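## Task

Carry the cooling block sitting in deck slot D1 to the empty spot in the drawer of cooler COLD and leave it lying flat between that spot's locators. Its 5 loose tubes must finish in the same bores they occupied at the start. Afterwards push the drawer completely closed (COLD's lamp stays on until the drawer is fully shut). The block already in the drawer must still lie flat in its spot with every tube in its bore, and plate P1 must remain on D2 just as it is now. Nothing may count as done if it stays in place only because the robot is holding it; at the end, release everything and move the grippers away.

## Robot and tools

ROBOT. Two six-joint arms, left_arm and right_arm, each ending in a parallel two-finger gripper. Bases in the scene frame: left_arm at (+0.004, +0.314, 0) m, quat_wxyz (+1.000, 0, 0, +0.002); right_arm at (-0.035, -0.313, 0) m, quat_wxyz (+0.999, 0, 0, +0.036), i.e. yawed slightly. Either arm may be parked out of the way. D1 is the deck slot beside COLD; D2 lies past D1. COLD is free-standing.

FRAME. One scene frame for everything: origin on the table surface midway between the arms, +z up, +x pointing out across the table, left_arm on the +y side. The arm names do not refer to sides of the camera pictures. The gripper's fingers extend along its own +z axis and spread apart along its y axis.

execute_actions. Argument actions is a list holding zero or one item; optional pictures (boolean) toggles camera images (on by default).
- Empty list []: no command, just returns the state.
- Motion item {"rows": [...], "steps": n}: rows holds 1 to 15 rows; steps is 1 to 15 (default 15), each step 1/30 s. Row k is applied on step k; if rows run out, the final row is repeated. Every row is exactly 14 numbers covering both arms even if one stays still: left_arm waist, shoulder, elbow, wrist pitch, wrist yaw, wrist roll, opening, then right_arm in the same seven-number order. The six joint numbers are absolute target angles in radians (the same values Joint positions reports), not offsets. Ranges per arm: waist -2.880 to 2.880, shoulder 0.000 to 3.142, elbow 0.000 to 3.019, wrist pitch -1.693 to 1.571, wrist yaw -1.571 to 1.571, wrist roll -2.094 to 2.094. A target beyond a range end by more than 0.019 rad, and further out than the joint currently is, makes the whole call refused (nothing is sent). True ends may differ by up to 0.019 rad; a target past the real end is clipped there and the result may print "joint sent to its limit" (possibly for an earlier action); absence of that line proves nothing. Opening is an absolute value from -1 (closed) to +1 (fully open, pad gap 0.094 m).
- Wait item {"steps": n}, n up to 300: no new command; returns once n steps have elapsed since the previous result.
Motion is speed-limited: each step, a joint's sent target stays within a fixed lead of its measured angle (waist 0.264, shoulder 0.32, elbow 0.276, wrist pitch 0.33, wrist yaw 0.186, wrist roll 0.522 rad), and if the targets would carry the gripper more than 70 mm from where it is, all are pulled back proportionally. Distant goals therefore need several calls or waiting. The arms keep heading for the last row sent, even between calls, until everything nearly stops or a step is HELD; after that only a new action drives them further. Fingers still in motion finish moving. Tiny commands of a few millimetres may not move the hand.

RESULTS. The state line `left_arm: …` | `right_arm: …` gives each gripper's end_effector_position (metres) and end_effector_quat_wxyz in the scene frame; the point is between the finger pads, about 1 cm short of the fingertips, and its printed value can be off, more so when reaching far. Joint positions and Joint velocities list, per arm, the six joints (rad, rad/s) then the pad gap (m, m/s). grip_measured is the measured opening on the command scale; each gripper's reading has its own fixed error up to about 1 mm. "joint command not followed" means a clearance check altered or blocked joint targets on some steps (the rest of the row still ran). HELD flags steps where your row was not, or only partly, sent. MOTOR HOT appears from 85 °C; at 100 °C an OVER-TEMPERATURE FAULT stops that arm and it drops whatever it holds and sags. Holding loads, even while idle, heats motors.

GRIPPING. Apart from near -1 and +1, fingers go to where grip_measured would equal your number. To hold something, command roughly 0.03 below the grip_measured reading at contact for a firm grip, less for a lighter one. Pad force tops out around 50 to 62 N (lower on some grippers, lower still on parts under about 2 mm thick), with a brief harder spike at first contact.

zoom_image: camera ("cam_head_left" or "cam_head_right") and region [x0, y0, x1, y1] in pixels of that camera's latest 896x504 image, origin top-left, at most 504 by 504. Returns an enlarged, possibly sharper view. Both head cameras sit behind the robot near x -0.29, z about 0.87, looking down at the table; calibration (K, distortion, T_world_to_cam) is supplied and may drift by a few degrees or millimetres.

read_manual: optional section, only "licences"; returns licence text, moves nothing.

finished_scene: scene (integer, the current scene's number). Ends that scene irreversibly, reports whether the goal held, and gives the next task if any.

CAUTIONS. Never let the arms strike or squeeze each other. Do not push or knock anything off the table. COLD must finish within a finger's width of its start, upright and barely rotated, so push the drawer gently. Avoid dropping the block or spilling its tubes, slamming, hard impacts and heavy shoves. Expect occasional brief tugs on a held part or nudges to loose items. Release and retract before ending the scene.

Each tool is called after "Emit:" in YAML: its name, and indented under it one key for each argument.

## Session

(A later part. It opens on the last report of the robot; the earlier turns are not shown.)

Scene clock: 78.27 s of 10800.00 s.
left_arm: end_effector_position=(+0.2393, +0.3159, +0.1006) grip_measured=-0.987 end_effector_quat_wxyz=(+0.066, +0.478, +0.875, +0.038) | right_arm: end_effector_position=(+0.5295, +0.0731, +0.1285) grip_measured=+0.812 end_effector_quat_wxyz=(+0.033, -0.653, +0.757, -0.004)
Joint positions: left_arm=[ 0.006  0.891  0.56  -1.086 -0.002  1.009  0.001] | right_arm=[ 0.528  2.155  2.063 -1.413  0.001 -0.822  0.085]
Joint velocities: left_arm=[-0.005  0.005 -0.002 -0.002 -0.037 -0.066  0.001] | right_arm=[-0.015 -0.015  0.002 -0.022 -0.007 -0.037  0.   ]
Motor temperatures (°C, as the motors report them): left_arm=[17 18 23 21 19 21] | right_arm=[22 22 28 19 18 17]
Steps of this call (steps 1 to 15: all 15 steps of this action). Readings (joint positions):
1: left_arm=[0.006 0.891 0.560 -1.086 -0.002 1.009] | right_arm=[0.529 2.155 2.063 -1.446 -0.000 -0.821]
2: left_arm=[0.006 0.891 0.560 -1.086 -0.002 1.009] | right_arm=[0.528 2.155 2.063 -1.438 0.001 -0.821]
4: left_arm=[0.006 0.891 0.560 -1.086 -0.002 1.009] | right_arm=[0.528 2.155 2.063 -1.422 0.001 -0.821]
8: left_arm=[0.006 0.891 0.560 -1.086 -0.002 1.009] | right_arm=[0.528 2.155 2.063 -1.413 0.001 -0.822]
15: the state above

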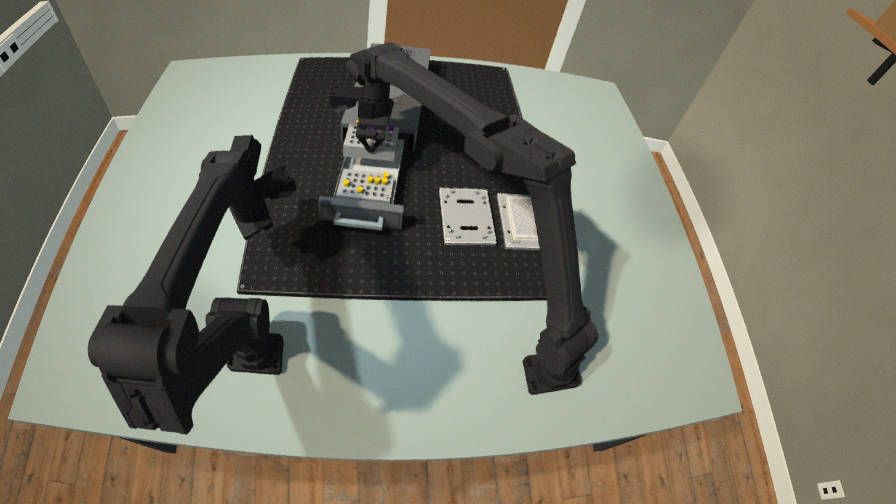

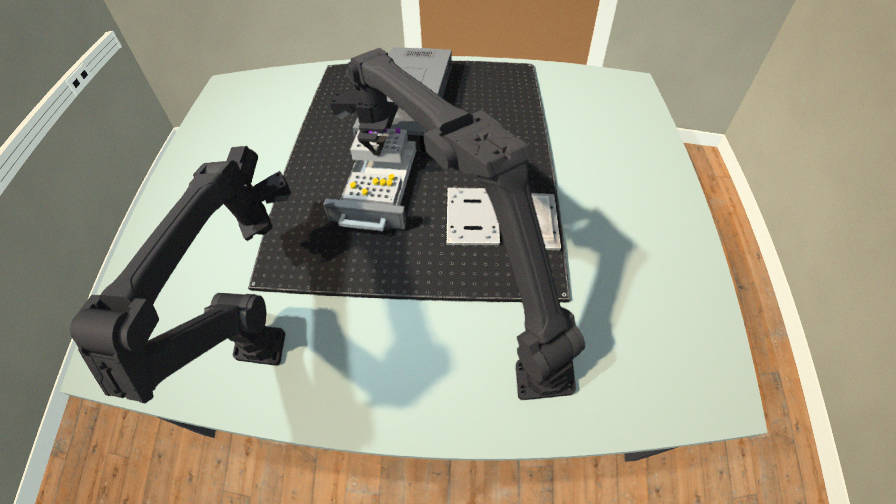

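Emit:
execute_actions:
  actions:
    - {"rows":[[0,0.9,0.55,-1.1,0,1,-1,0.52,2.04,2.105,-1.4,0,-0.83,0.76],[0,0.9,0.55,-1.1,0,1,-1,0.52,2.03,2.095,-1.4,0,-0.83,0.76],[0,0.9,0.55,-1.1,0,1,-1,0.52,2.02,2.085,-1.39,0,-0.83,0.76],[0,0.9,0.55,-1.1,0,1,-1,0.52,2.02,2.075,-1.385,0,-0.83,0.76],[0,0.9,0.55,-1.1,0,1,-1,0.52,2.02,2.065,-1.38,0,-0.83,0.76],[0,0.9,0.55,-1.1,0,1,-1,0.52,2.02,2.055,-1.37,0,-0.83,0.76],[0,0.9,0.55,-1.1,0,1,-1,0.52,2.02,2.045,-1.36,0,-0.83,0.76]]}
  pictures: false

Emit:
execute_actions:
  actions:
    - {"steps":8}

Emit:
zoom_image:
  camera: "cam_head_left"
  region: [320, 110, 430, 220]

Emit:
zoom_image:
  camera: "cam_head_right"
  region: [330, 110, 440, 220]

Scene clock: 82.30 s of 10800.00 s.
left_arm: end_effector_position=(+0.2393, +0.3159, +0.1006) grip_measured=-0.987 end_effector_quat_wxyz=(+0.066, +0.478, +0.875, +0.038) | right_arm: end_effector_position=(+0.5161, +0.0639, +0.1030) grip_measured=+0.812 end_effector_quat_wxyz=(+0.011, -0.653, +0.757, -0.002)
Joint positions: left_arm=[ 0.006  0.891  0.56  -1.086 -0.002  1.009  0.001] | right_arm=[ 0.528  2.147  1.983 -1.384  0.001 -0.823  0.085]
Joint velocities: left_arm=[-0.024 -0.024 -0.002  0.007 -0.066  0.037 -0.001] | right_arm=[-0.005 -0.015 -0.012  0.002 -0.022  0.022 -0.001]
Motor temperatures (°C, as the motors report them): left_arm=[17 18 23 21 19 21] | right_arm=[22 22 28 19 18 17]
Steps of this call (steps 1 to 15: the robot went on to your last target; steps 16 to 90: nothing new was sent; then 0.53 s passed at rest; steps 91 to 105: all 15 steps of this action). Readings (joint positions):
91: left_arm=[0.006 0.891 0.560 -1.086 -0.002 1.009] | right_arm=[0.528 2.155 2.062 -1.413 0.001 -0.823]
92: left_arm=[0.006 0.891 0.560 -1.086 -0.002 1.009] | right_arm=[0.528 2.154 2.060 -1.413 0.001 -0.823]
94: left_arm=[0.006 0.891 0.560 -1.086 -0.002 1.009] | right_arm=[0.528 2.152 2.049 -1.409 0.001 -0.823]
98: left_arm=[0.006 0.891 0.560 -1.086 -0.002 1.009] | right_arm=[0.528 2.147 2.013 -1.392 0.001 -0.823]
105: the state above

Scene clock: 82.57 s of 10800.00 s.
left_arm: end_effector_position=(+0.2393, +0.3159, +0.1006) grip_measured=-0.987 end_effector_quat_wxyz=(+0.066, +0.478, +0.875, +0.038) | right_arm: end_effector_position=(+0.5168, +0.0644, +0.1029) grip_measured=+0.812 end_effector_quat_wxyz=(+0.013, -0.653, +0.757, -0.002)
Joint positions: left_arm=[ 0.006  0.891  0.56  -1.086 -0.002  1.009  0.001] | right_arm=[ 0.528  2.147  1.983 -1.38   0.001 -0.823  0.085]
Joint velocities: left_arm=[-0.005 -0.024  0.017 -0.012 -0.007 -0.007  0.001] | right_arm=[ 0.005 -0.005  0.007 -0.002 -0.007  0.095 -0.001]
Motor temperatures (°C, as the motors report them): left_arm=[17 18 23 21 19 21] | right_arm=[22 22 28 19 18 17]
Steps of this call (steps 1 to 8: the robot went on to your last target). Readings (joint positions):
1: left_arm=[0.006 0.891 0.560 -1.086 -0.002 1.009] | right_arm=[0.528 2.147 1.983 -1.384 0.001 -0.823]
2: left_arm=[0.006 0.891 0.560 -1.086 -0.002 1.009] | right_arm=[0.528 2.147 1.983 -1.384 0.001 -0.823]
4: left_arm=[0.006 0.891 0.560 -1.086 -0.002 1.009] | right_arm=[0.528 2.147 1.983 -1.382 0.001 -0.823]
8: the state above

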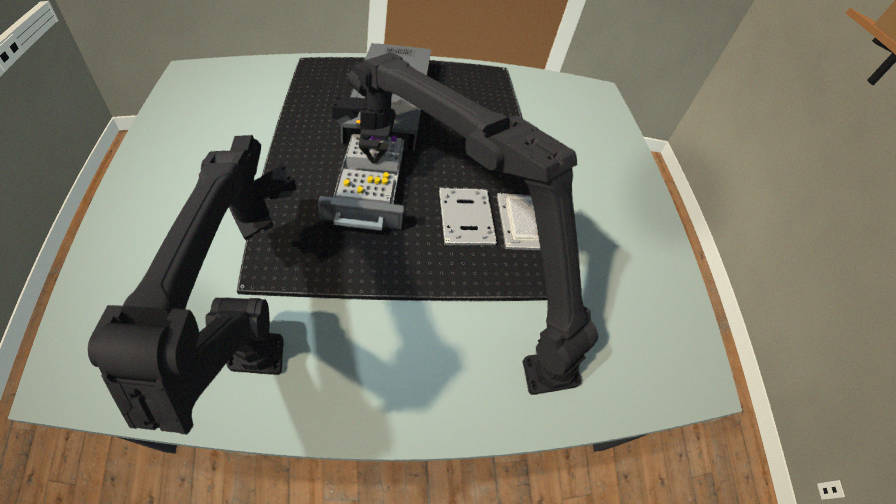

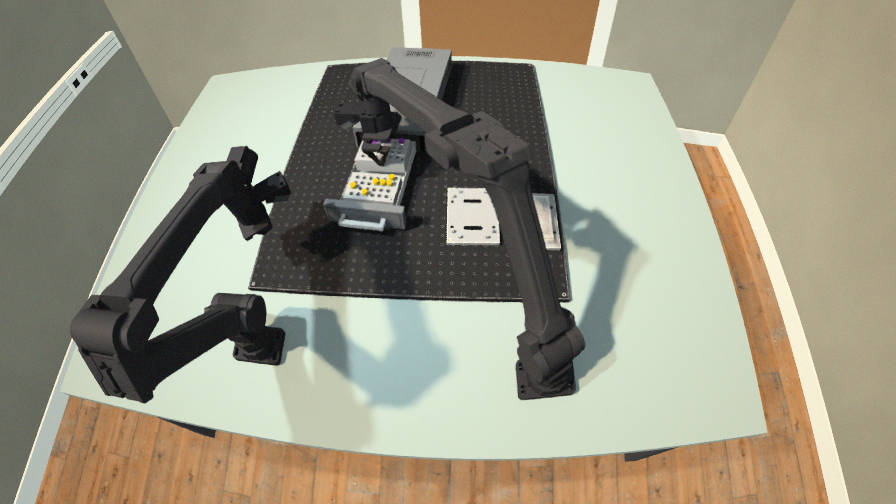

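Region (320, 110, 430, 220) of cam_head_left's 896x504 image, scaled by 4.582, with more detail than that image has.

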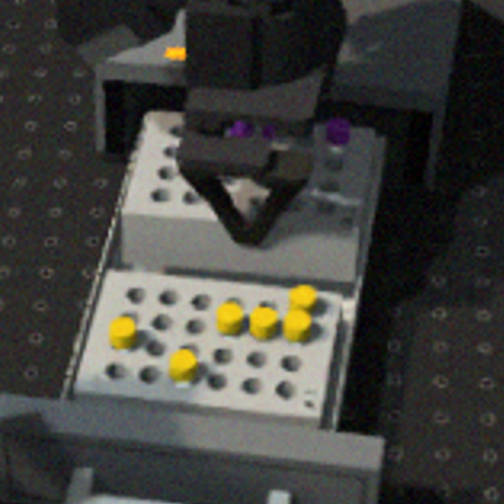

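Region (330, 110, 440, 220) of cam_head_right's 896x504 image, scaled by 4.582, with more detail than that image has.

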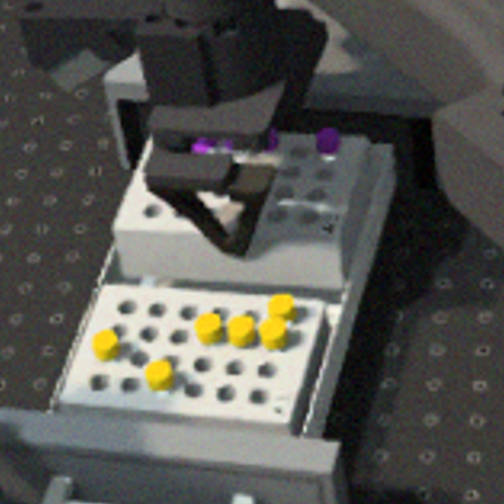

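Emit:
execute_actions:
  actions:
    - {"rows":[[0,0.9,0.55,-1.1,0,1,-1,0.52,2.03,2.035,-1.345,0,-0.83,0.76],[0,0.9,0.55,-1.1,0,1,-1,0.52,2.03,2.027,-1.33,0,-0.83,0.76],[0,0.9,0.55,-1.1,0,1,-1,0.52,2.03,2.02,-1.32,0,-0.83,0.76],[0,0.9,0.55,-1.1,0,1,-1,0.52,2.03,2.012,-1.31,0,-0.83,0.76],[0,0.9,0.55,-1.1,0,1,-1,0.52,2.03,2.004,-1.3,0,-0.83,0.76],[0,0.9,0.55,-1.1,0,1,-1,0.52,2.03,1.996,-1.29,0,-0.83,0.76],[0,0.9,0.55,-1.1,0,1,-1,0.52,2.03,1.99,-1.28,0,-0.83,0.76]]}
  pictures: false

Emit:
execute_actions:
  actions:
    - {"steps":8}

Emit:
zoom_image:
  camera: "cam_head_left"
  region: [320, 110, 430, 220]

Emit:
zoom_image:
  camera: "cam_head_right"
  region: [330, 110, 440, 220]

Scene clock: 87.10 s of 10800.00 s.
left_arm: end_effector_position=(+0.2393, +0.3159, +0.1006) grip_measured=-0.987 end_effector_quat_wxyz=(+0.066, +0.478, +0.875, +0.038) | right_arm: end_effector_position=(+0.5197, +0.0664, +0.0849) grip_measured=+0.812 end_effector_quat_wxyz=(+0.027, -0.653, +0.757, -0.003)
Joint positions: left_arm=[ 0.006  0.891  0.56  -1.086 -0.002  1.009  0.001] | right_arm=[ 0.528  2.147  1.934 -1.303  0.001 -0.823  0.085]
Joint velocities: left_arm=[-0.005  0.005  0.007  0.002 -0.037  0.022 -0.001] | right_arm=[-0.015 -0.005 -0.022  0.007 -0.051 -0.037  0.   ]
Motor temperatures (°C, as the motors report them): left_arm=[17 18 23 21 19 21] | right_arm=[22 23 28 19 18 17]
Steps of this call (steps 1 to 15: the robot went on to your last target; steps 16 to 90: nothing new was sent; then 1.03 s passed at rest; steps 91 to 105: all 15 steps of this action). Readings (joint positions):
91: left_arm=[0.006 0.891 0.560 -1.086 -0.002 1.009] | right_arm=[0.528 2.147 1.982 -1.378 0.001 -0.823]
92: left_arm=[0.006 0.891 0.560 -1.086 -0.002 1.009] | right_arm=[0.528 2.147 1.981 -1.373 0.001 -0.823]
94: left_arm=[0.006 0.891 0.560 -1.086 -0.002 1.009] | right_arm=[0.528 2.147 1.976 -1.356 0.001 -0.823]
98: left_arm=[0.006 0.891 0.560 -1.086 -0.002 1.009] | right_arm=[0.528 2.147 1.956 -1.313 0.001 -0.823]
105: the state above

Scene clock: 87.37 s of 10800.00 s.
left_arm: end_effector_position=(+0.2393, +0.3159, +0.1006) grip_measured=-0.987 end_effector_quat_wxyz=(+0.066, +0.478, +0.875, +0.038) | right_arm: end_effector_position=(+0.5196, +0.0663, +0.0847) grip_measured=+0.812 end_effector_quat_wxyz=(+0.027, -0.653, +0.757, -0.003)
Joint positions: left_arm=[ 0.006  0.891  0.56  -1.086 -0.002  1.009  0.001] | right_arm=[ 0.528  2.147  1.934 -1.303  0.001 -0.823  0.085]
Joint velocities: left_arm=[-0.005 -0.005 -0.017  0.002  0.051  0.022 -0.   ] | right_arm=[-0.005 -0.005  0.012  0.012 -0.022 -0.007 -0.001]
Motor temperatures (°C, as the motors report them): left_arm=[17 18 23 21 19 21] | right_arm=[22 23 28 19 18 17]
Steps of this call (steps 1 to 8: the robot went on to your last target). Readings (joint positions):
1: left_arm=[0.006 0.891 0.560 -1.086 -0.002 1.009] | right_arm=[0.528 2.147 1.934 -1.303 0.001 -0.823]
2: left_arm=[0.006 0.891 0.560 -1.086 -0.002 1.009] | right_arm=[0.528 2.147 1.934 -1.303 0.001 -0.823]
4: left_arm=[0.006 0.891 0.560 -1.086 -0.002 1.009] | right_arm=[0.528 2.147 1.934 -1.303 0.001 -0.823]
8: the state above

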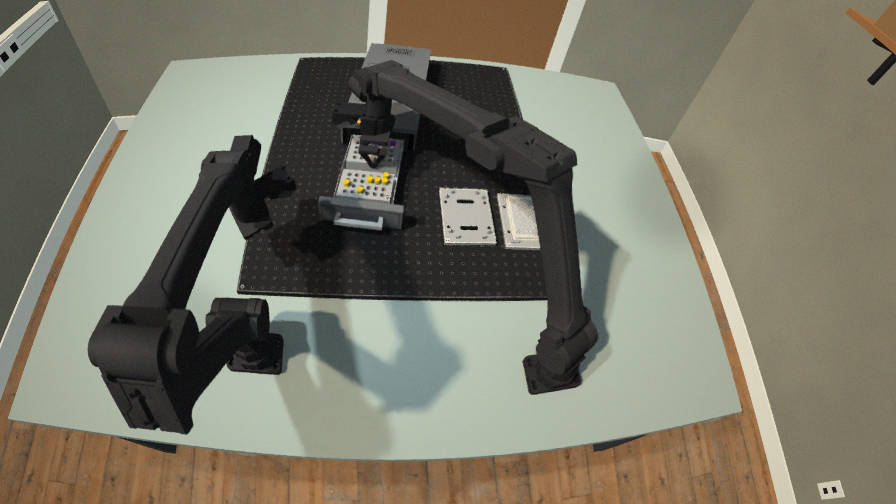

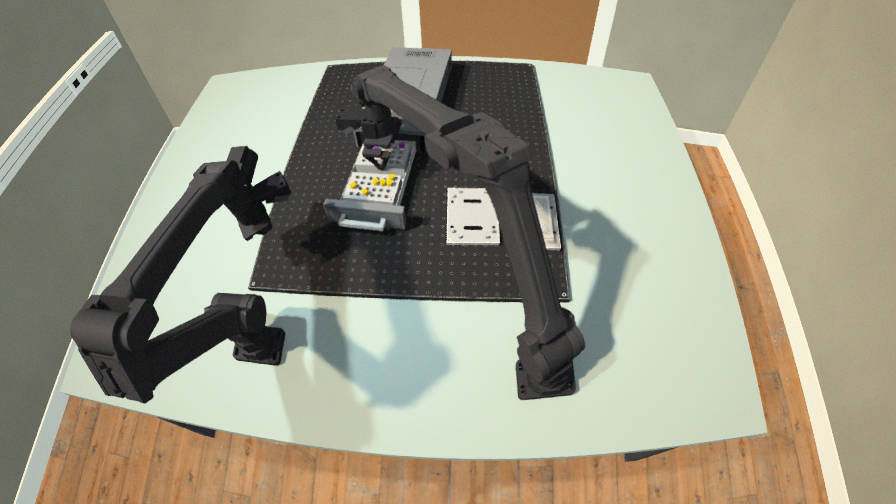

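Region (320, 110, 430, 220) of cam_head_left's 896x504 image, scaled by 4.582, with more detail than that image has.

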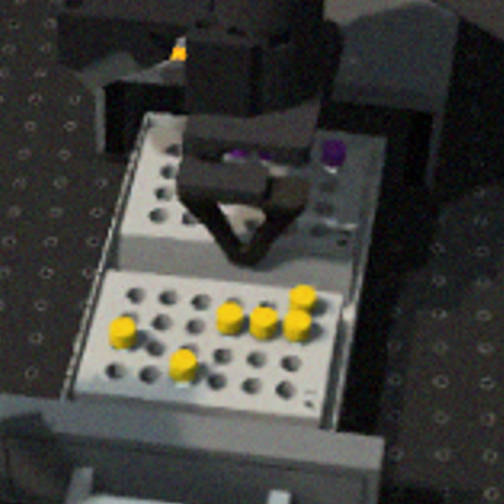

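Region (330, 110, 440, 220) of cam_head_right's 896x504 image, scaled by 4.582, with more detail than that image has.

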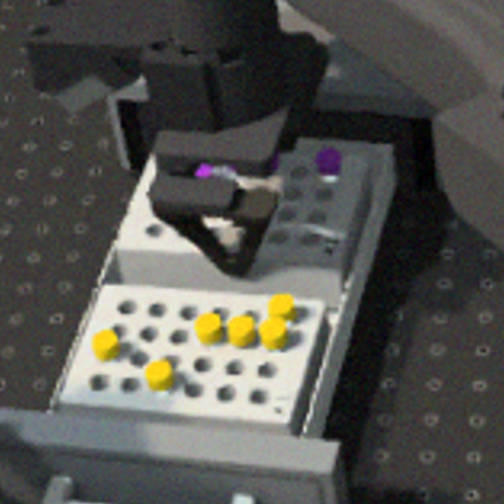

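Aligned; lowering with the shoulder until contact.

Emit:
execute_actions:
  actions:
    - {"rows":[[0,0.9,0.55,-1.1,0,1,-1,0.52,2.07,1.99,-1.28,0,-0.83,0.76],[0,0.9,0.55,-1.1,0,1,-1,0.52,2.08,1.99,-1.28,0,-0.83,0.76],[0,0.9,0.55,-1.1,0,1,-1,0.52,2.09,1.99,-1.28,0,-0.83,0.76],[0,0.9,0.55,-1.1,0,1,-1,0.52,2.1,1.99,-1.28,0,-0.83,0.76],[0,0.9,0.55,-1.1,0,1,-1,0.52,2.11,1.99,-1.28,0,-0.83,0.76]]}
  pictures: false

Emit:
execute_actions:
  actions:
    - {"rows":[[0,0.9,0.55,-1.1,0,1,-1,0.52,2.14,1.97,-1.29,0,-0.83,0.76]],"steps":10}

Emit:
zoom_image:
  camera: "cam_head_right"
  region: [330, 110, 440, 220]

Scene clock: 90.23 s of 10800.00 s.
left_arm: end_effector_position=(+0.2393, +0.3159, +0.1006) grip_measured=-0.987 end_effector_quat_wxyz=(+0.066, +0.478, +0.875, +0.038) | right_arm: end_effector_position=(+0.5215, +0.0676, +0.0794) grip_measured=+0.812 end_effector_quat_wxyz=(+0.028, -0.653, +0.757, -0.004)
Joint positions: left_arm=[ 0.006  0.891  0.56  -1.086 -0.002  1.009  0.001] | right_arm=[ 0.528  2.155  1.934 -1.292  0.001 -0.823  0.085]
Joint velocities: left_arm=[-0.005 -0.005 -0.022  0.007 -0.022 -0.007 -0.   ] | right_arm=[-0.005 -0.005 -0.002 -0.017 -0.051  0.007 -0.   ]
Motor temperatures (°C, as the motors report them): left_arm=[17 18 23 21 19 21] | right_arm=[22 23 27 19 18 17]
Steps of this call (steps 1 to 15: the robot went on to your last target; steps 16 to 71: nothing new was sent; steps 72 to 86: all 15 steps of this action). Readings (joint positions):
72: left_arm=[0.006 0.891 0.560 -1.086 -0.002 1.009] | right_arm=[0.528 2.147 1.934 -1.302 0.001 -0.823]
73: left_arm=[0.006 0.891 0.560 -1.086 -0.002 1.009] | right_arm=[0.528 2.147 1.934 -1.300 0.001 -0.823]
75: left_arm=[0.006 0.891 0.560 -1.086 -0.002 1.009] | right_arm=[0.528 2.147 1.934 -1.297 0.001 -0.823]
79: left_arm=[0.006 0.891 0.560 -1.086 -0.002 1.009] | right_arm=[0.528 2.149 1.934 -1.295 0.001 -0.823]
86: the state above

Scene clock: 90.57 s of 10800.00 s.
left_arm: end_effector_position=(+0.2393, +0.3159, +0.1006) grip_measured=-0.987 end_effector_quat_wxyz=(+0.066, +0.478, +0.875, +0.038) | right_arm: end_effector_position=(+0.5218, +0.0672, +0.0772) grip_measured=+0.812 end_effector_quat_wxyz=(+0.027, -0.652, +0.757, -0.004)
Joint positions: left_arm=[ 0.006  0.891  0.56  -1.086 -0.002  1.009  0.001] | right_arm=[ 0.528  2.159  1.934 -1.291  0.002 -0.822  0.085]
Joint velocities: left_arm=[-0.015 -0.044 -0.002 -0.012 -0.022  0.007 -0.002] | right_arm=[-0.005 -0.005 -0.002 -0.012 -0.007  0.007 -0.001]
Motor temperatures (°C, as the motors report them): left_arm=[17 18 23 21 19 21] | right_arm=[22 23 27 19 18 17]
Steps of this call (steps 1 to 10: all 10 steps of this action). Readings (joint positions):
1: left_arm=[0.006 0.891 0.560 -1.086 -0.002 1.009] | right_arm=[0.528 2.157 1.934 -1.292 0.001 -0.823]
2: left_arm=[0.006 0.891 0.560 -1.086 -0.002 1.009] | right_arm=[0.528 2.158 1.934 -1.292 0.001 -0.822]
4: left_arm=[0.006 0.891 0.560 -1.086 -0.002 1.009] | right_arm=[0.528 2.159 1.934 -1.291 0.002 -0.822]
8: left_arm=[0.006 0.891 0.560 -1.086 -0.002 1.009] | right_arm=[0.528 2.159 1.934 -1.291 0.002 -0.822]
10: the state above

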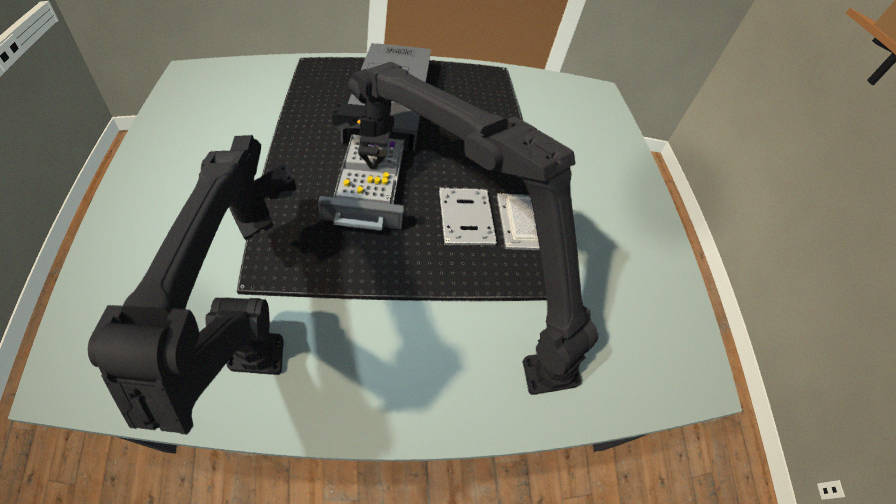

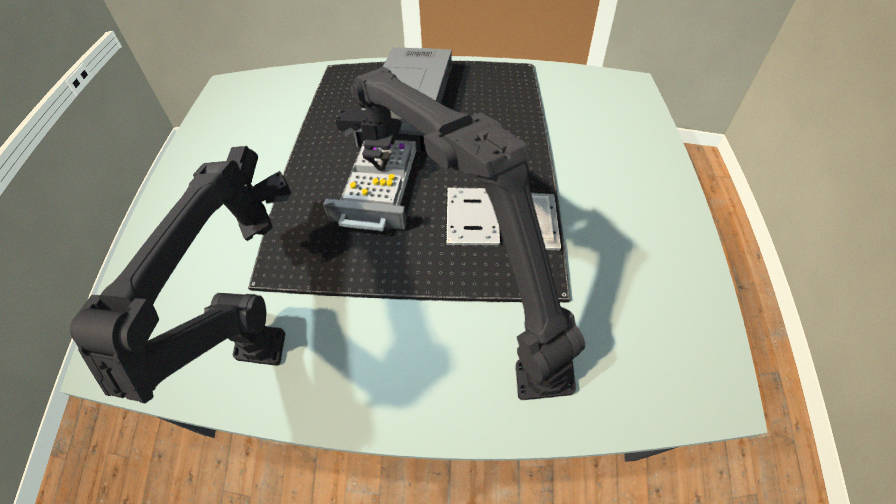

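Region (330, 110, 440, 220) of cam_head_right's 896x504 image, scaled by 4.582, with more detail than that image has.

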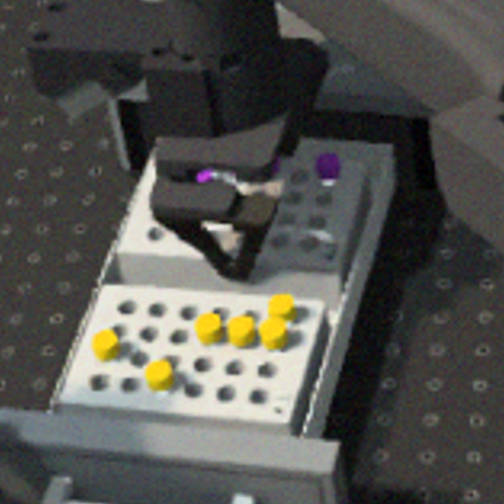

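Emit:
execute_actions:
  actions:
    - {"rows":[[0,0.9,0.55,-1.1,0,1,-1,0.52,2.14,1.97,-1.29,0,-0.83,0.9],[0,0.9,0.55,-1.1,0,1,-1,0.52,2.13,1.97,-1.29,0,-0.83,1],[0,0.9,0.55,-1.1,0,1,-1,0.52,2.12,1.97,-1.29,0,-0.83,1],[0,0.9,0.55,-1.1,0,1,-1,0.52,2.1,1.97,-1.29,0,-0.83,1],[0,0.9,0.55,-1.1,0,1,-1,0.52,2.08,1.97,-1.3,0,-0.83,1],[0,0.9,0.55,-1.1,0,1,-1,0.52,2.06,1.97,-1.31,0,-0.83,1],[0,0.9,0.55,-1.1,0,1,-1,0.52,2.04,1.97,-1.31,0,-0.83,1],[0,0.9,0.55,-1.1,0,1,-1,0.52,2.02,1.97,-1.31,0,-0.83,1],[0,0.9,0.55,-1.1,0,1,-1,0.52,1.99,1.97,-1.31,0,-0.83,1],[0,0.9,0.55,-1.1,0,1,-1,0.52,1.96,1.97,-1.31,0,-0.83,1],[0,0.9,0.55,-1.1,0,1,-1,0.52,1.93,1.97,-1.31,0,-0.83,1]]}
  pictures: false

Emit:
execute_actions:
  actions:
    - {"rows":[[-0.4,0.9,0.55,-1.1,0,1,-1,0.1,1.6,1.6,-1.31,0,-0.5,1]]}
  pictures: false

Emit:
execute_actions:
  actions:
    - {"steps":8}

Emit:
zoom_image:
  camera: "cam_head_left"
  region: [330, 120, 420, 210]

Emit:
zoom_image:
  camera: "cam_head_right"
  region: [340, 120, 430, 210]

Scene clock: 94.40 s of 10800.00 s.
left_arm: end_effector_position=(+0.2393, +0.3159, +0.1006) grip_measured=-0.987 end_effector_quat_wxyz=(+0.066, +0.478, +0.875, +0.038) | right_arm: end_effector_position=(+0.5206, +0.0664, +0.1828) grip_measured=+1.000 end_effector_quat_wxyz=(+0.104, -0.649, +0.753, -0.013)
Joint positions: left_arm=[ 0.006  0.891  0.56  -1.086 -0.002  1.009  0.001] | right_arm=[ 0.528  1.997  1.934 -1.297  0.002 -0.822  0.094]
Joint velocities: left_arm=[-0.005 -0.005  0.002 -0.002 -0.051  0.022 -0.001] | right_arm=[ 0.005 -0.63   0.007 -0.012  0.051 -0.007  0.   ]
Motor temperatures (°C, as the motors report them): left_arm=[17 18 23 21 19 21] | right_arm=[22 23 27 19 18 17]
Steps of this call (steps 1 to 15: the robot went on to your last target; steps 16 to 90: nothing new was sent; then 0.33 s passed at rest; steps 91 to 105: all 15 steps of this action). Readings (joint positions):
91: left_arm=[0.006 0.891 0.560 -1.086 -0.002 1.009] | right_arm=[0.528 2.159 1.934 -1.291 0.002 -0.821]
92: left_arm=[0.006 0.891 0.560 -1.086 -0.002 1.009] | right_arm=[0.528 2.159 1.934 -1.291 0.002 -0.822]
94: left_arm=[0.006 0.891 0.560 -1.086 -0.002 1.009] | right_arm=[0.528 2.153 1.934 -1.291 0.002 -0.822]
98: left_arm=[0.006 0.891 0.560 -1.086 -0.002 1.009] | right_arm=[0.528 2.122 1.934 -1.297 0.002 -0.822]
105: the state above

Scene clock: 94.90 s of 10800.00 s.
left_arm: end_effector_position=(+0.2201, +0.2209, +0.1006) grip_measured=-0.987 end_effector_quat_wxyz=(+0.073, +0.646, +0.759, +0.022) | right_arm: end_effector_position=(+0.5067, -0.1787, +0.2615) grip_measured=+1.000 end_effector_quat_wxyz=(+0.129, -0.398, +0.908, -0.022)
Joint positions: left_arm=[-0.406  0.891  0.56  -1.086  0.002  1.007  0.001] | right_arm=[ 0.171  1.631  1.617 -1.295 -0.    -0.583  0.094]
Joint velocities: left_arm=[ 0.005 -0.024  0.002  0.007 -0.007 -0.051  0.001] | right_arm=[-1.167 -0.278 -0.286 -0.042 -0.066  0.462  0.   ]
Motor temperatures (°C, as the motors report them): left_arm=[17 18 23 21 19 21] | right_arm=[22 23 27 19 18 17]
Steps of this call (steps 1 to 15: all 15 steps of this action). Readings (joint positions):
1: left_arm=[-0.021 0.891 0.560 -1.086 -0.011 1.008] | right_arm=[0.525 1.970 1.919 -1.294 0.001 -0.805]
2: left_arm=[-0.090 0.891 0.560 -1.086 -0.011 1.007] | right_arm=[0.520 1.935 1.890 -1.293 -0.000 -0.787]
4: left_arm=[-0.270 0.891 0.560 -1.086 -0.004 1.007] | right_arm=[0.499 1.864 1.821 -1.293 -0.000 -0.753]
8: left_arm=[-0.432 0.891 0.560 -1.086 0.005 1.007] | right_arm=[0.417 1.742 1.710 -1.294 -0.000 -0.690]
15: the state above

Scene clock: 95.17 s of 10800.00 s.
left_arm: end_effector_position=(+0.2201, +0.2209, +0.1006) grip_measured=-0.987 end_effector_quat_wxyz=(+0.073, +0.646, +0.759, +0.022) | right_arm: end_effector_position=(+0.5100, -0.2411, +0.2618) grip_measured=+1.000 end_effector_quat_wxyz=(+0.124, -0.317, +0.940, -0.026)
Joint positions: left_arm=[-0.406  0.891  0.56  -1.086  0.002  1.007  0.001] | right_arm=[ 0.061  1.614  1.597 -1.3    0.003 -0.518  0.094]
Joint velocities: left_arm=[-0.005 -0.005 -0.017 -0.012  0.022 -0.007 -0.001] | right_arm=[ 0.161 -0.015 -0.032  0.012 -0.095  0.081  0.   ]
Motor temperatures (°C, as the motors report them): left_arm=[17 18 23 21 19 21] | right_arm=[22 23 27 19 18 17]
Steps of this call (steps 1 to 8: the robot went on to your last target). Readings (joint positions):
1: left_arm=[-0.406 0.891 0.560 -1.086 0.002 1.007] | right_arm=[0.134 1.623 1.609 -1.297 0.000 -0.567]
2: left_arm=[-0.406 0.891 0.560 -1.086 0.002 1.007] | right_arm=[0.102 1.618 1.604 -1.299 0.002 -0.555]
4: left_arm=[-0.406 0.891 0.560 -1.086 0.002 1.007] | right_arm=[0.060 1.614 1.600 -1.300 0.004 -0.536]
8: the state above

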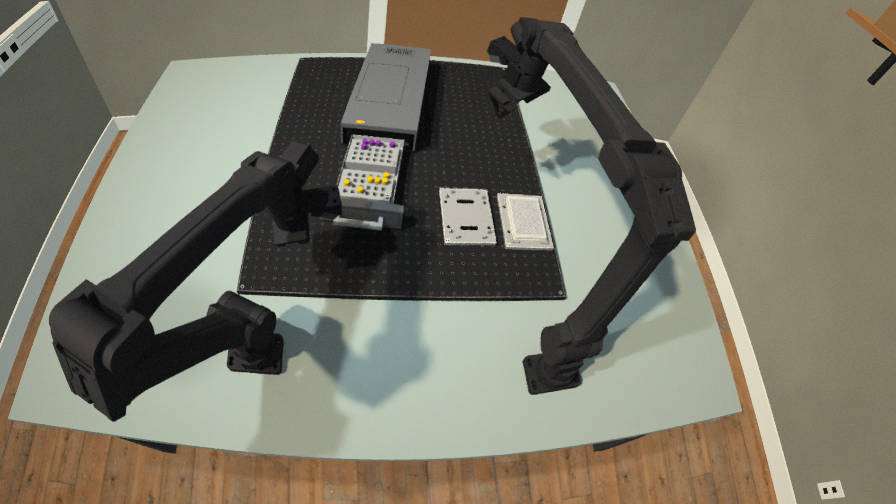

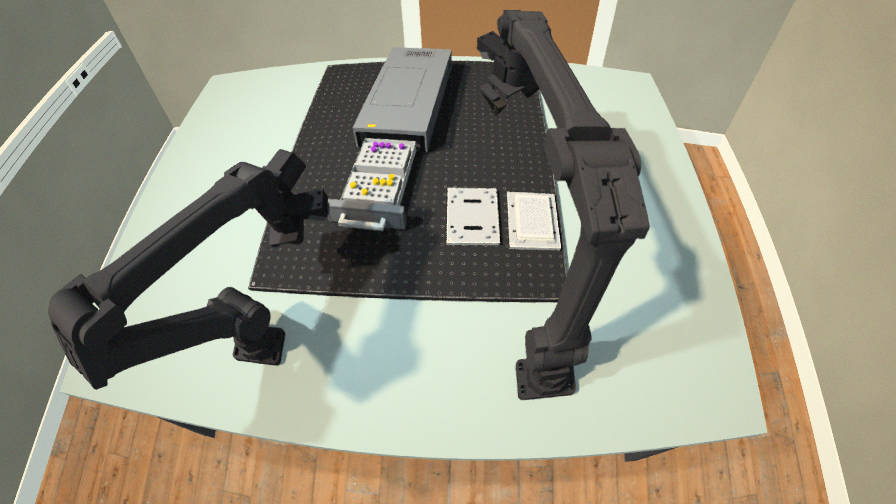

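Region (330, 120, 420, 210) of cam_head_left's 896x504 image, scaled by 5.600, with more detail than that image has.

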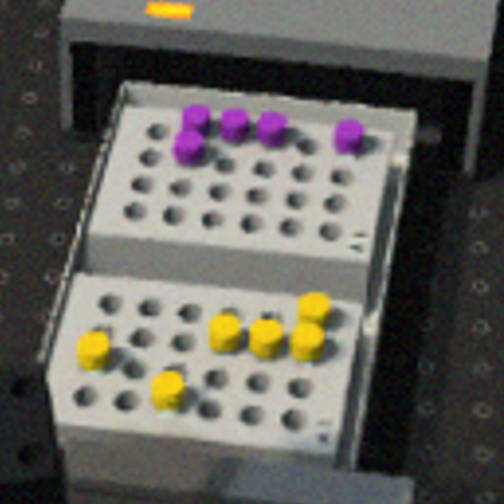

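Region (340, 120, 430, 210) of cam_head_right's 896x504 image, scaled by 5.600, with more detail than that image has.

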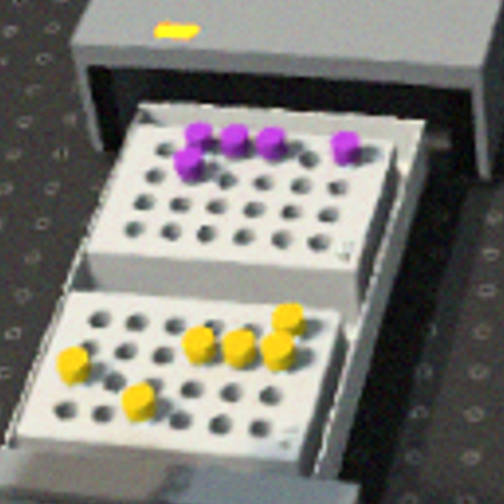

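Emit:
execute_actions:
  actions:
    - {"rows":[[-0.46,0.93,0.56,-1.07,0,1,-1,0.05,1.6,1.6,-1.31,0,-0.5,1],[-0.52,0.96,0.57,-1.04,0,1,-1,0.05,1.6,1.6,-1.31,0,-0.5,1],[-0.58,1,0.58,-1,0,1,-1,0.05,1.6,1.6,-1.31,0,-0.5,1],[-0.63,1.04,0.59,-0.96,0,1,-1,0.05,1.6,1.6,-1.31,0,-0.5,1],[-0.67,1.08,0.6,-0.92,0,1,-1,0.05,1.6,1.6,-1.31,0,-0.5,1],[-0.69,1.12,0.61,-0.88,0,1,-1,0.05,1.6,1.6,-1.31,0,-0.5,1],[-0.69,1.16,0.62,-0.84,0,1,-1,0.05,1.6,1.6,-1.31,0,-0.5,1],[-0.69,1.2,0.635,-0.8,0,1,-1,0.05,1.6,1.6,-1.31,0,-0.5,1],[-0.69,1.23,0.645,-0.77,0,1,-1,0.05,1.6,1.6,-1.31,0,-0.5,1],[-0.69,1.255,0.655,-0.74,0,1,-1,0.05,1.6,1.6,-1.31,0,-0.5,1],[-0.69,1.275,0.66,-0.72,0,1,-1,0.05,1.6,1.6,-1.31,0,-0.5,1],[-0.685,1.29,0.66,-0.71,0,1,-1,0.05,1.6,1.6,-1.31,0,-0.5,1]]}
  pictures: false

Emit:
execute_actions:
  actions:
    - {"rows":[[-0.672,1.305,0.67,-0.71,0,1.02,-1,0.05,1.6,1.6,-1.31,0,-0.5,1],[-0.664,1.317,0.68,-0.71,0,1.03,-1,0.05,1.6,1.6,-1.31,0,-0.5,1],[-0.656,1.329,0.69,-0.71,0,1.04,-1,0.05,1.6,1.6,-1.31,0,-0.5,1],[-0.649,1.341,0.701,-0.71,0,1.05,-1,0.05,1.6,1.6,-1.31,0,-0.5,1],[-0.642,1.353,0.712,-0.71,0,1.06,-1,0.05,1.6,1.6,-1.31,0,-0.5,1],[-0.635,1.366,0.723,-0.71,0,1.065,-1,0.05,1.6,1.6,-1.31,0,-0.5,1],[-0.628,1.38,0.735,-0.71,0,1.07,-1,0.05,1.6,1.6,-1.31,0,-0.5,1],[-0.619,1.397,0.752,-0.712,0,1.08,-1,0.05,1.6,1.6,-1.31,0,-0.5,1],[-0.61,1.414,0.77,-0.715,0,1.09,-1,0.05,1.6,1.6,-1.31,0,-0.5,1],[-0.601,1.431,0.788,-0.718,0,1.1,-1,0.05,1.6,1.6,-1.31,0,-0.5,1],[-0.592,1.448,0.806,-0.721,0,1.11,-1,0.05,1.6,1.6,-1.31,0,-0.5,1],[-0.583,1.465,0.824,-0.724,0,1.12,-1,0.05,1.6,1.6,-1.31,0,-0.5,1],[-0.575,1.482,0.842,-0.727,0,1.13,-1,0.05,1.6,1.6,-1.31,0,-0.5,1],[-0.567,1.498,0.86,-0.73,0,1.135,-1,0.05,1.6,1.6,-1.31,0,-0.5,1],[-0.559,1.514,0.878,-0.733,0,1.14,-1,0.05,1.6,1.6,-1.31,0,-0.5,1]]}

Scene clock: 102.53 s of 10800.00 s.
left_arm: end_effector_position=(+0.2473, +0.1119, +0.0261) grip_measured=-0.987 end_effector_quat_wxyz=(+0.073, +0.749, +0.659, +0.011) | right_arm: end_effector_position=(+0.5098, -0.2409, +0.2615) grip_measured=+1.000 end_effector_quat_wxyz=(+0.124, -0.312, +0.942, -0.024)
Joint positions: left_arm=[-0.693  1.301  0.607 -0.729  0.002  1.007  0.001] | right_arm=[ 0.06   1.614  1.597 -1.3    0.001 -0.507  0.094]
Joint velocities: left_arm=[ 0.044 -0.005  0.007  0.12  -0.007 -0.022  0.001] | right_arm=[-0.005 -0.005  0.007  0.002  0.007 -0.066  0.   ]
Motor temperatures (°C, as the motors report them): left_arm=[17 18 23 21 19 21] | right_arm=[22 23 26 19 18 17]
Steps of this call (steps 1 to 30: the robot went on to your last target; steps 31 to 90: nothing new was sent; then 3.87 s passed at rest; steps 91 to 105: all 15 steps of this action). Readings (joint positions):
91: left_arm=[-0.410 0.893 0.560 -1.086 0.000 1.007] | right_arm=[0.091 1.614 1.597 -1.300 0.001 -0.507]
92: left_arm=[-0.429 0.899 0.560 -1.080 -0.002 1.007] | right_arm=[0.089 1.614 1.597 -1.300 0.001 -0.507]
94: left_arm=[-0.512 0.937 0.560 -1.037 -0.003 1.007] | right_arm=[0.080 1.614 1.597 -1.300 0.001 -0.507]
98: left_arm=[-0.692 1.103 0.566 -0.889 0.002 1.007] | right_arm=[0.064 1.614 1.597 -1.300 0.001 -0.507]
105: the state above

Scene clock: 103.03 s of 10800.00 s.
left_arm: end_effector_position=(+0.3207, +0.1021, +0.0295) grip_measured=-0.988 end_effector_quat_wxyz=(+0.074, +0.743, +0.665, +0.017) | right_arm: end_effector_position=(+0.5098, -0.2409, +0.2615) grip_measured=+1.000 end_effector_quat_wxyz=(+0.124, -0.312, +0.942, -0.024)
Joint positions: left_arm=[-0.589  1.462  0.776 -0.733  0.005  1.096  0.001] | right_arm=[ 0.06   1.614  1.597 -1.3    0.001 -0.507  0.094]
Joint velocities: left_arm=[ 0.259  0.552  0.549 -0.012  0.022  0.183  0.   ] | right_arm=[-0.015 -0.005 -0.002 -0.017 -0.037  0.007  0.   ]
Motor temperatures (°C, as the motors report them): left_arm=[17 18 23 21 19 21] | right_arm=[22 23 26 19 18 17]
Steps of this call (steps 1 to 15: all 15 steps of this action). Readings (joint positions):
1: left_arm=[-0.691 1.301 0.609 -0.728 0.002 1.008] | right_arm=[0.060 1.614 1.597 -1.300 0.001 -0.507]
2: left_arm=[-0.687 1.301 0.612 -0.728 0.002 1.010] | right_arm=[0.060 1.614 1.597 -1.300 0.001 -0.507]
4: left_arm=[-0.673 1.305 0.623 -0.728 0.002 1.018] | right_arm=[0.060 1.614 1.597 -1.300 0.001 -0.507]
8: left_arm=[-0.640 1.341 0.671 -0.728 0.002 1.042] | right_arm=[0.060 1.614 1.597 -1.300 0.001 -0.507]
15: the state above

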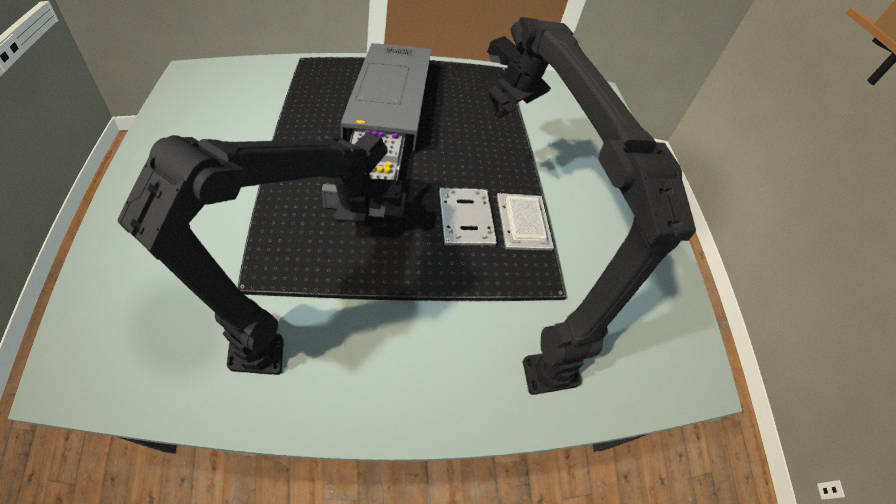

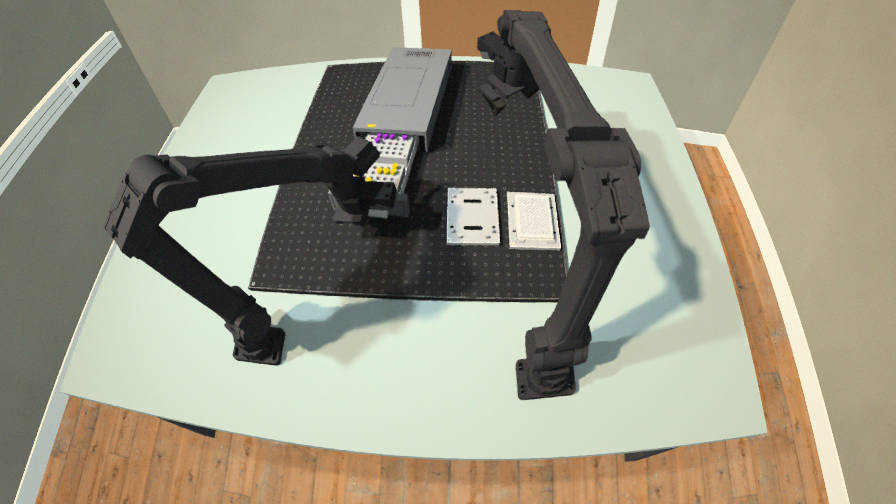

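More elbow compensation is needed; continuing the push.

Emit:
execute_actions:
  actions:
    - {"rows":[[-0.555,1.52,0.9,-0.733,0,1.145,-1,0.05,1.6,1.6,-1.31,0,-0.5,1],[-0.55,1.53,0.925,-0.735,0,1.15,-1,0.05,1.6,1.6,-1.31,0,-0.5,1],[-0.543,1.545,0.95,-0.738,0,1.157,-1,0.05,1.6,1.6,-1.31,0,-0.5,1],[-0.535,1.562,0.974,-0.742,0,1.165,-1,0.05,1.6,1.6,-1.31,0,-0.5,1],[-0.527,1.58,0.997,-0.746,0,1.173,-1,0.05,1.6,1.6,-1.31,0,-0.5,1],[-0.519,1.598,1.02,-0.75,0,1.181,-1,0.05,1.6,1.6,-1.31,0,-0.5,1],[-0.511,1.616,1.043,-0.755,0,1.189,-1,0.05,1.6,1.6,-1.31,0,-0.5,1],[-0.504,1.635,1.067,-0.76,0,1.196,-1,0.05,1.6,1.6,-1.31,0,-0.5,1],[-0.498,1.654,1.091,-0.766,0,1.202,-1,0.05,1.6,1.6,-1.31,0,-0.5,1],[-0.492,1.672,1.116,-0.773,0,1.208,-1,0.05,1.6,1.6,-1.31,0,-0.5,1],[-0.486,1.69,1.141,-0.78,0,1.214,-1,0.05,1.6,1.6,-1.31,0,-0.5,1],[-0.48,1.709,1.167,-0.787,0,1.22,-1,0.05,1.6,1.6,-1.31,0,-0.5,1],[-0.474,1.727,1.192,-0.794,0,1.226,-1,0.05,1.6,1.6,-1.31,0,-0.5,1],[-0.468,1.745,1.218,-0.802,0,1.232,-1,0.05,1.6,1.6,-1.31,0,-0.5,1],[-0.463,1.762,1.242,-0.81,0,1.238,-1,0.05,1.6,1.6,-1.31,0,-0.5,1]]}
  pictures: false

Emit:
execute_actions:
  actions:
    - {"rows":[[-0.459,1.777,1.264,-0.817,0,1.245,-1,0.05,1.6,1.6,-1.31,0,-0.5,1],[-0.455,1.79,1.283,-0.823,0,1.25,-1,0.05,1.6,1.6,-1.31,0,-0.5,1],[-0.452,1.802,1.3,-0.829,0,1.25,-1,0.05,1.6,1.6,-1.31,0,-0.5,1],[-0.449,1.812,1.315,-0.834,0,1.26,-1,0.05,1.6,1.6,-1.31,0,-0.5,1],[-0.447,1.821,1.328,-0.839,0,1.26,-1,0.05,1.6,1.6,-1.31,0,-0.5,1],[-0.445,1.829,1.339,-0.843,0,1.26,-1,0.05,1.6,1.6,-1.31,0,-0.5,1],[-0.443,1.836,1.349,-0.846,0,1.26,-1,0.05,1.6,1.6,-1.31,0,-0.5,1],[-0.441,1.842,1.357,-0.849,0,1.26,-1,0.05,1.6,1.6,-1.31,0,-0.5,1],[-0.44,1.847,1.364,-0.852,0,1.26,-1,0.05,1.6,1.6,-1.31,0,-0.5,1],[-0.439,1.852,1.37,-0.855,0,1.26,-1,0.05,1.6,1.6,-1.31,0,-0.5,1]]}

Scene clock: 109.80 s of 10800.00 s.
left_arm: end_effector_position=(+0.4531, +0.0761, +0.0498) grip_measured=-0.989 end_effector_quat_wxyz=(+0.095, +0.743, +0.662, +0.033) | right_arm: end_effector_position=(+0.5098, -0.2409, +0.2615) grip_measured=+1.000 end_effector_quat_wxyz=(+0.124, -0.312, +0.942, -0.024)
Joint positions: left_arm=[-0.487  1.699  1.128 -0.798  0.006  1.202  0.001] | right_arm=[ 0.06   1.614  1.597 -1.3    0.001 -0.507  0.094]
Joint velocities: left_arm=[ 0.132  0.591  0.73  -0.203 -0.066  0.125 -0.   ] | right_arm=[ 0.015 -0.005 -0.007 -0.002 -0.007 -0.11   0.   ]
Motor temperatures (°C, as the motors report them): left_arm=[17 18 24 21 19 21] | right_arm=[22 22 26 19 18 17]
Steps of this call (steps 1 to 30: the robot went on to your last target; steps 31 to 90: nothing new was sent; then 3.27 s passed at rest; steps 91 to 105: all 15 steps of this action). Readings (joint positions):
91: left_arm=[-0.560 1.504 0.837 -0.733 0.001 1.129] | right_arm=[0.060 1.614 1.597 -1.300 0.001 -0.507]
92: left_arm=[-0.560 1.505 0.840 -0.733 0.001 1.131] | right_arm=[0.060 1.614 1.597 -1.300 0.001 -0.507]
94: left_arm=[-0.557 1.513 0.862 -0.734 0.001 1.138] | right_arm=[0.060 1.614 1.597 -1.300 0.001 -0.507]
98: left_arm=[-0.532 1.571 0.967 -0.742 0.001 1.160] | right_arm=[0.060 1.614 1.597 -1.300 0.001 -0.507]
105: the state above

Scene clock: 110.30 s of 10800.00 s.
left_arm: end_effector_position=(+0.5201, +0.0704, +0.0568) grip_measured=-0.989 end_effector_quat_wxyz=(+0.105, +0.742, +0.661, +0.044) | right_arm: end_effector_position=(+0.5098, -0.2409, +0.2615) grip_measured=+1.000 end_effector_quat_wxyz=(+0.124, -0.312, +0.942, -0.024)
Joint positions: left_arm=[-0.442  1.819  1.315 -0.84   0.002  1.246  0.001] | right_arm=[ 0.06   1.614  1.597 -1.3    0.001 -0.507  0.094]
Joint velocities: left_arm=[-0.015 -0.024 -0.017 -0.037  0.022  0.007 -0.   ] | right_arm=[-0.015  0.005 -0.002  0.012 -0.051 -0.066  0.   ]
Motor temperatures (°C, as the motors report them): left_arm=[17 18 24 21 19 21] | right_arm=[22 22 26 19 18 17]
Steps of this call (steps 1 to 15: all 15 steps of this action). Readings (joint positions):
1: left_arm=[-0.482 1.719 1.153 -0.804 0.005 1.208] | right_arm=[0.060 1.614 1.597 -1.300 0.001 -0.507]
2: left_arm=[-0.477 1.738 1.177 -0.810 0.005 1.214] | right_arm=[0.060 1.614 1.597 -1.300 0.001 -0.507]
4: left_arm=[-0.466 1.771 1.223 -0.816 0.003 1.225] | right_arm=[0.060 1.614 1.597 -1.300 0.001 -0.507]
8: left_arm=[-0.449 1.810 1.288 -0.827 0.002 1.238] | right_arm=[0.060 1.614 1.597 -1.300 0.001 -0.507]
15: the state above

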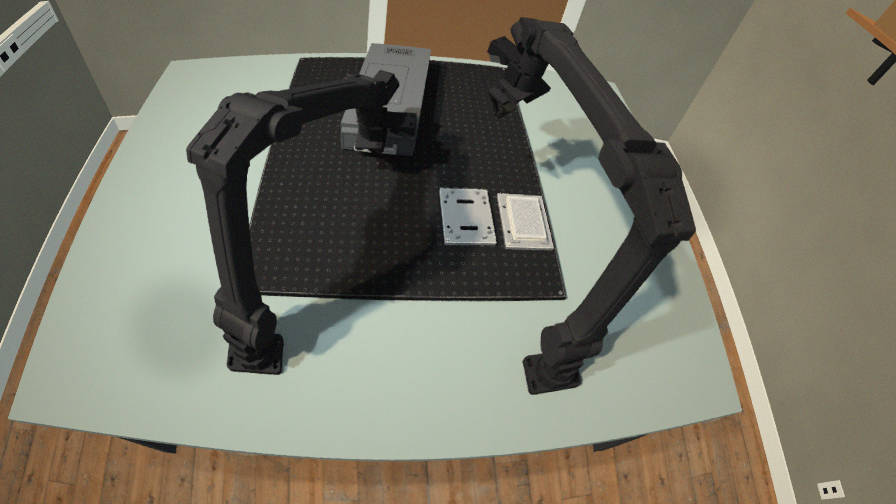

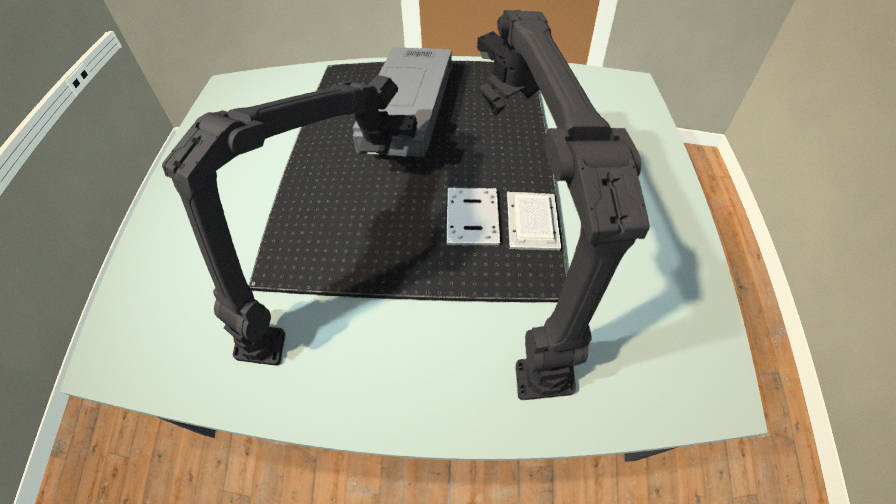

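Emit:
execute_actions:
  actions:
    - {"rows":[[-0.3,1.3,0.95,-1.1,0,1.26,-1,0.05,1.6,1.6,-1.31,0,-0.5,1]]}

Scene clock: 111.43 s of 10800.00 s.
left_arm: end_effector_position=(+0.3663, +0.2052, +0.1599) grip_measured=-0.989 end_effector_quat_wxyz=(+0.084, +0.693, +0.715, +0.044) | right_arm: end_effector_position=(+0.5098, -0.2409, +0.2615) grip_measured=+1.000 end_effector_quat_wxyz=(+0.124, -0.312, +0.942, -0.024)
Joint positions: left_arm=[-0.293  1.248  0.956 -1.09  -0.     1.249  0.001] | right_arm=[ 0.06   1.614  1.597 -1.3    0.001 -0.507  0.094]
Joint velocities: left_arm=[-0.005 -0.405  0.002 -0.012 -0.066  0.066  0.   ] | right_arm=[-0.005 -0.005  0.007 -0.002  0.066  0.051  0.   ]
Motor temperatures (°C, as the motors report them): left_arm=[17 18 24 21 19 21] | right_arm=[22 22 26 19 18 17]
Steps of this call (steps 1 to 15: the robot went on to your last target; steps 16 to 19: nothing new was sent; steps 20 to 34: all 15 steps of this action). Readings (joint positions):
20: left_arm=[-0.439 1.811 1.303 -0.852 0.002 1.248] | right_arm=[0.060 1.614 1.597 -1.300 0.001 -0.507]
21: left_arm=[-0.434 1.790 1.274 -0.875 0.002 1.248] | right_arm=[0.060 1.614 1.597 -1.300 0.001 -0.507]
23: left_arm=[-0.411 1.728 1.191 -0.929 0.002 1.248] | right_arm=[0.060 1.614 1.597 -1.300 0.001 -0.507]
27: left_arm=[-0.344 1.554 1.029 -1.022 0.002 1.248] | right_arm=[0.060 1.614 1.597 -1.300 0.001 -0.507]
34: the state above

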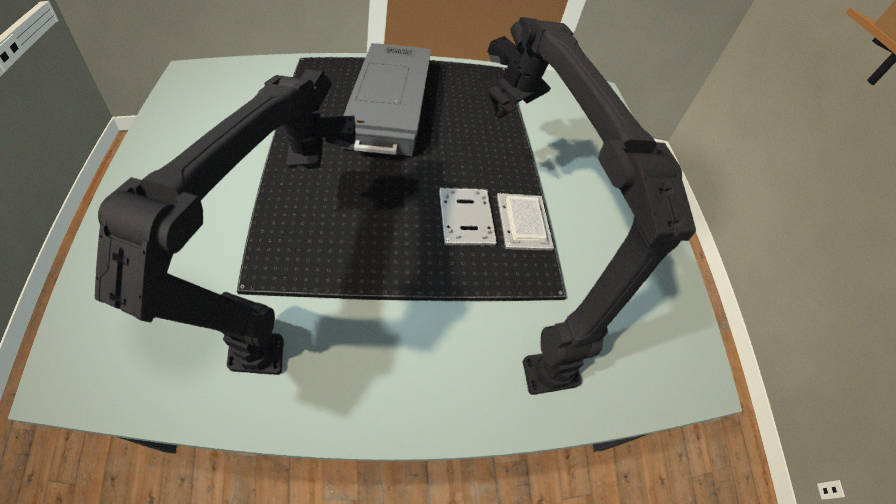

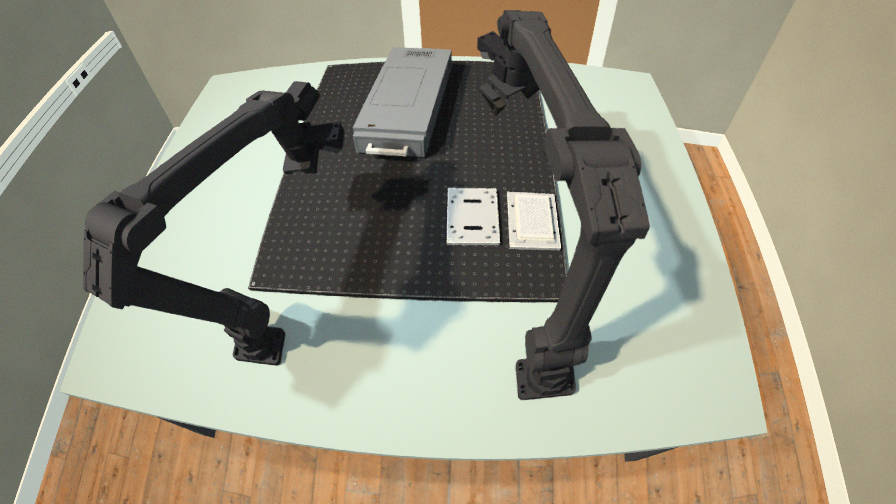

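Emit:
finished_scene:
  scene: 1

The scene is finished: the task was done.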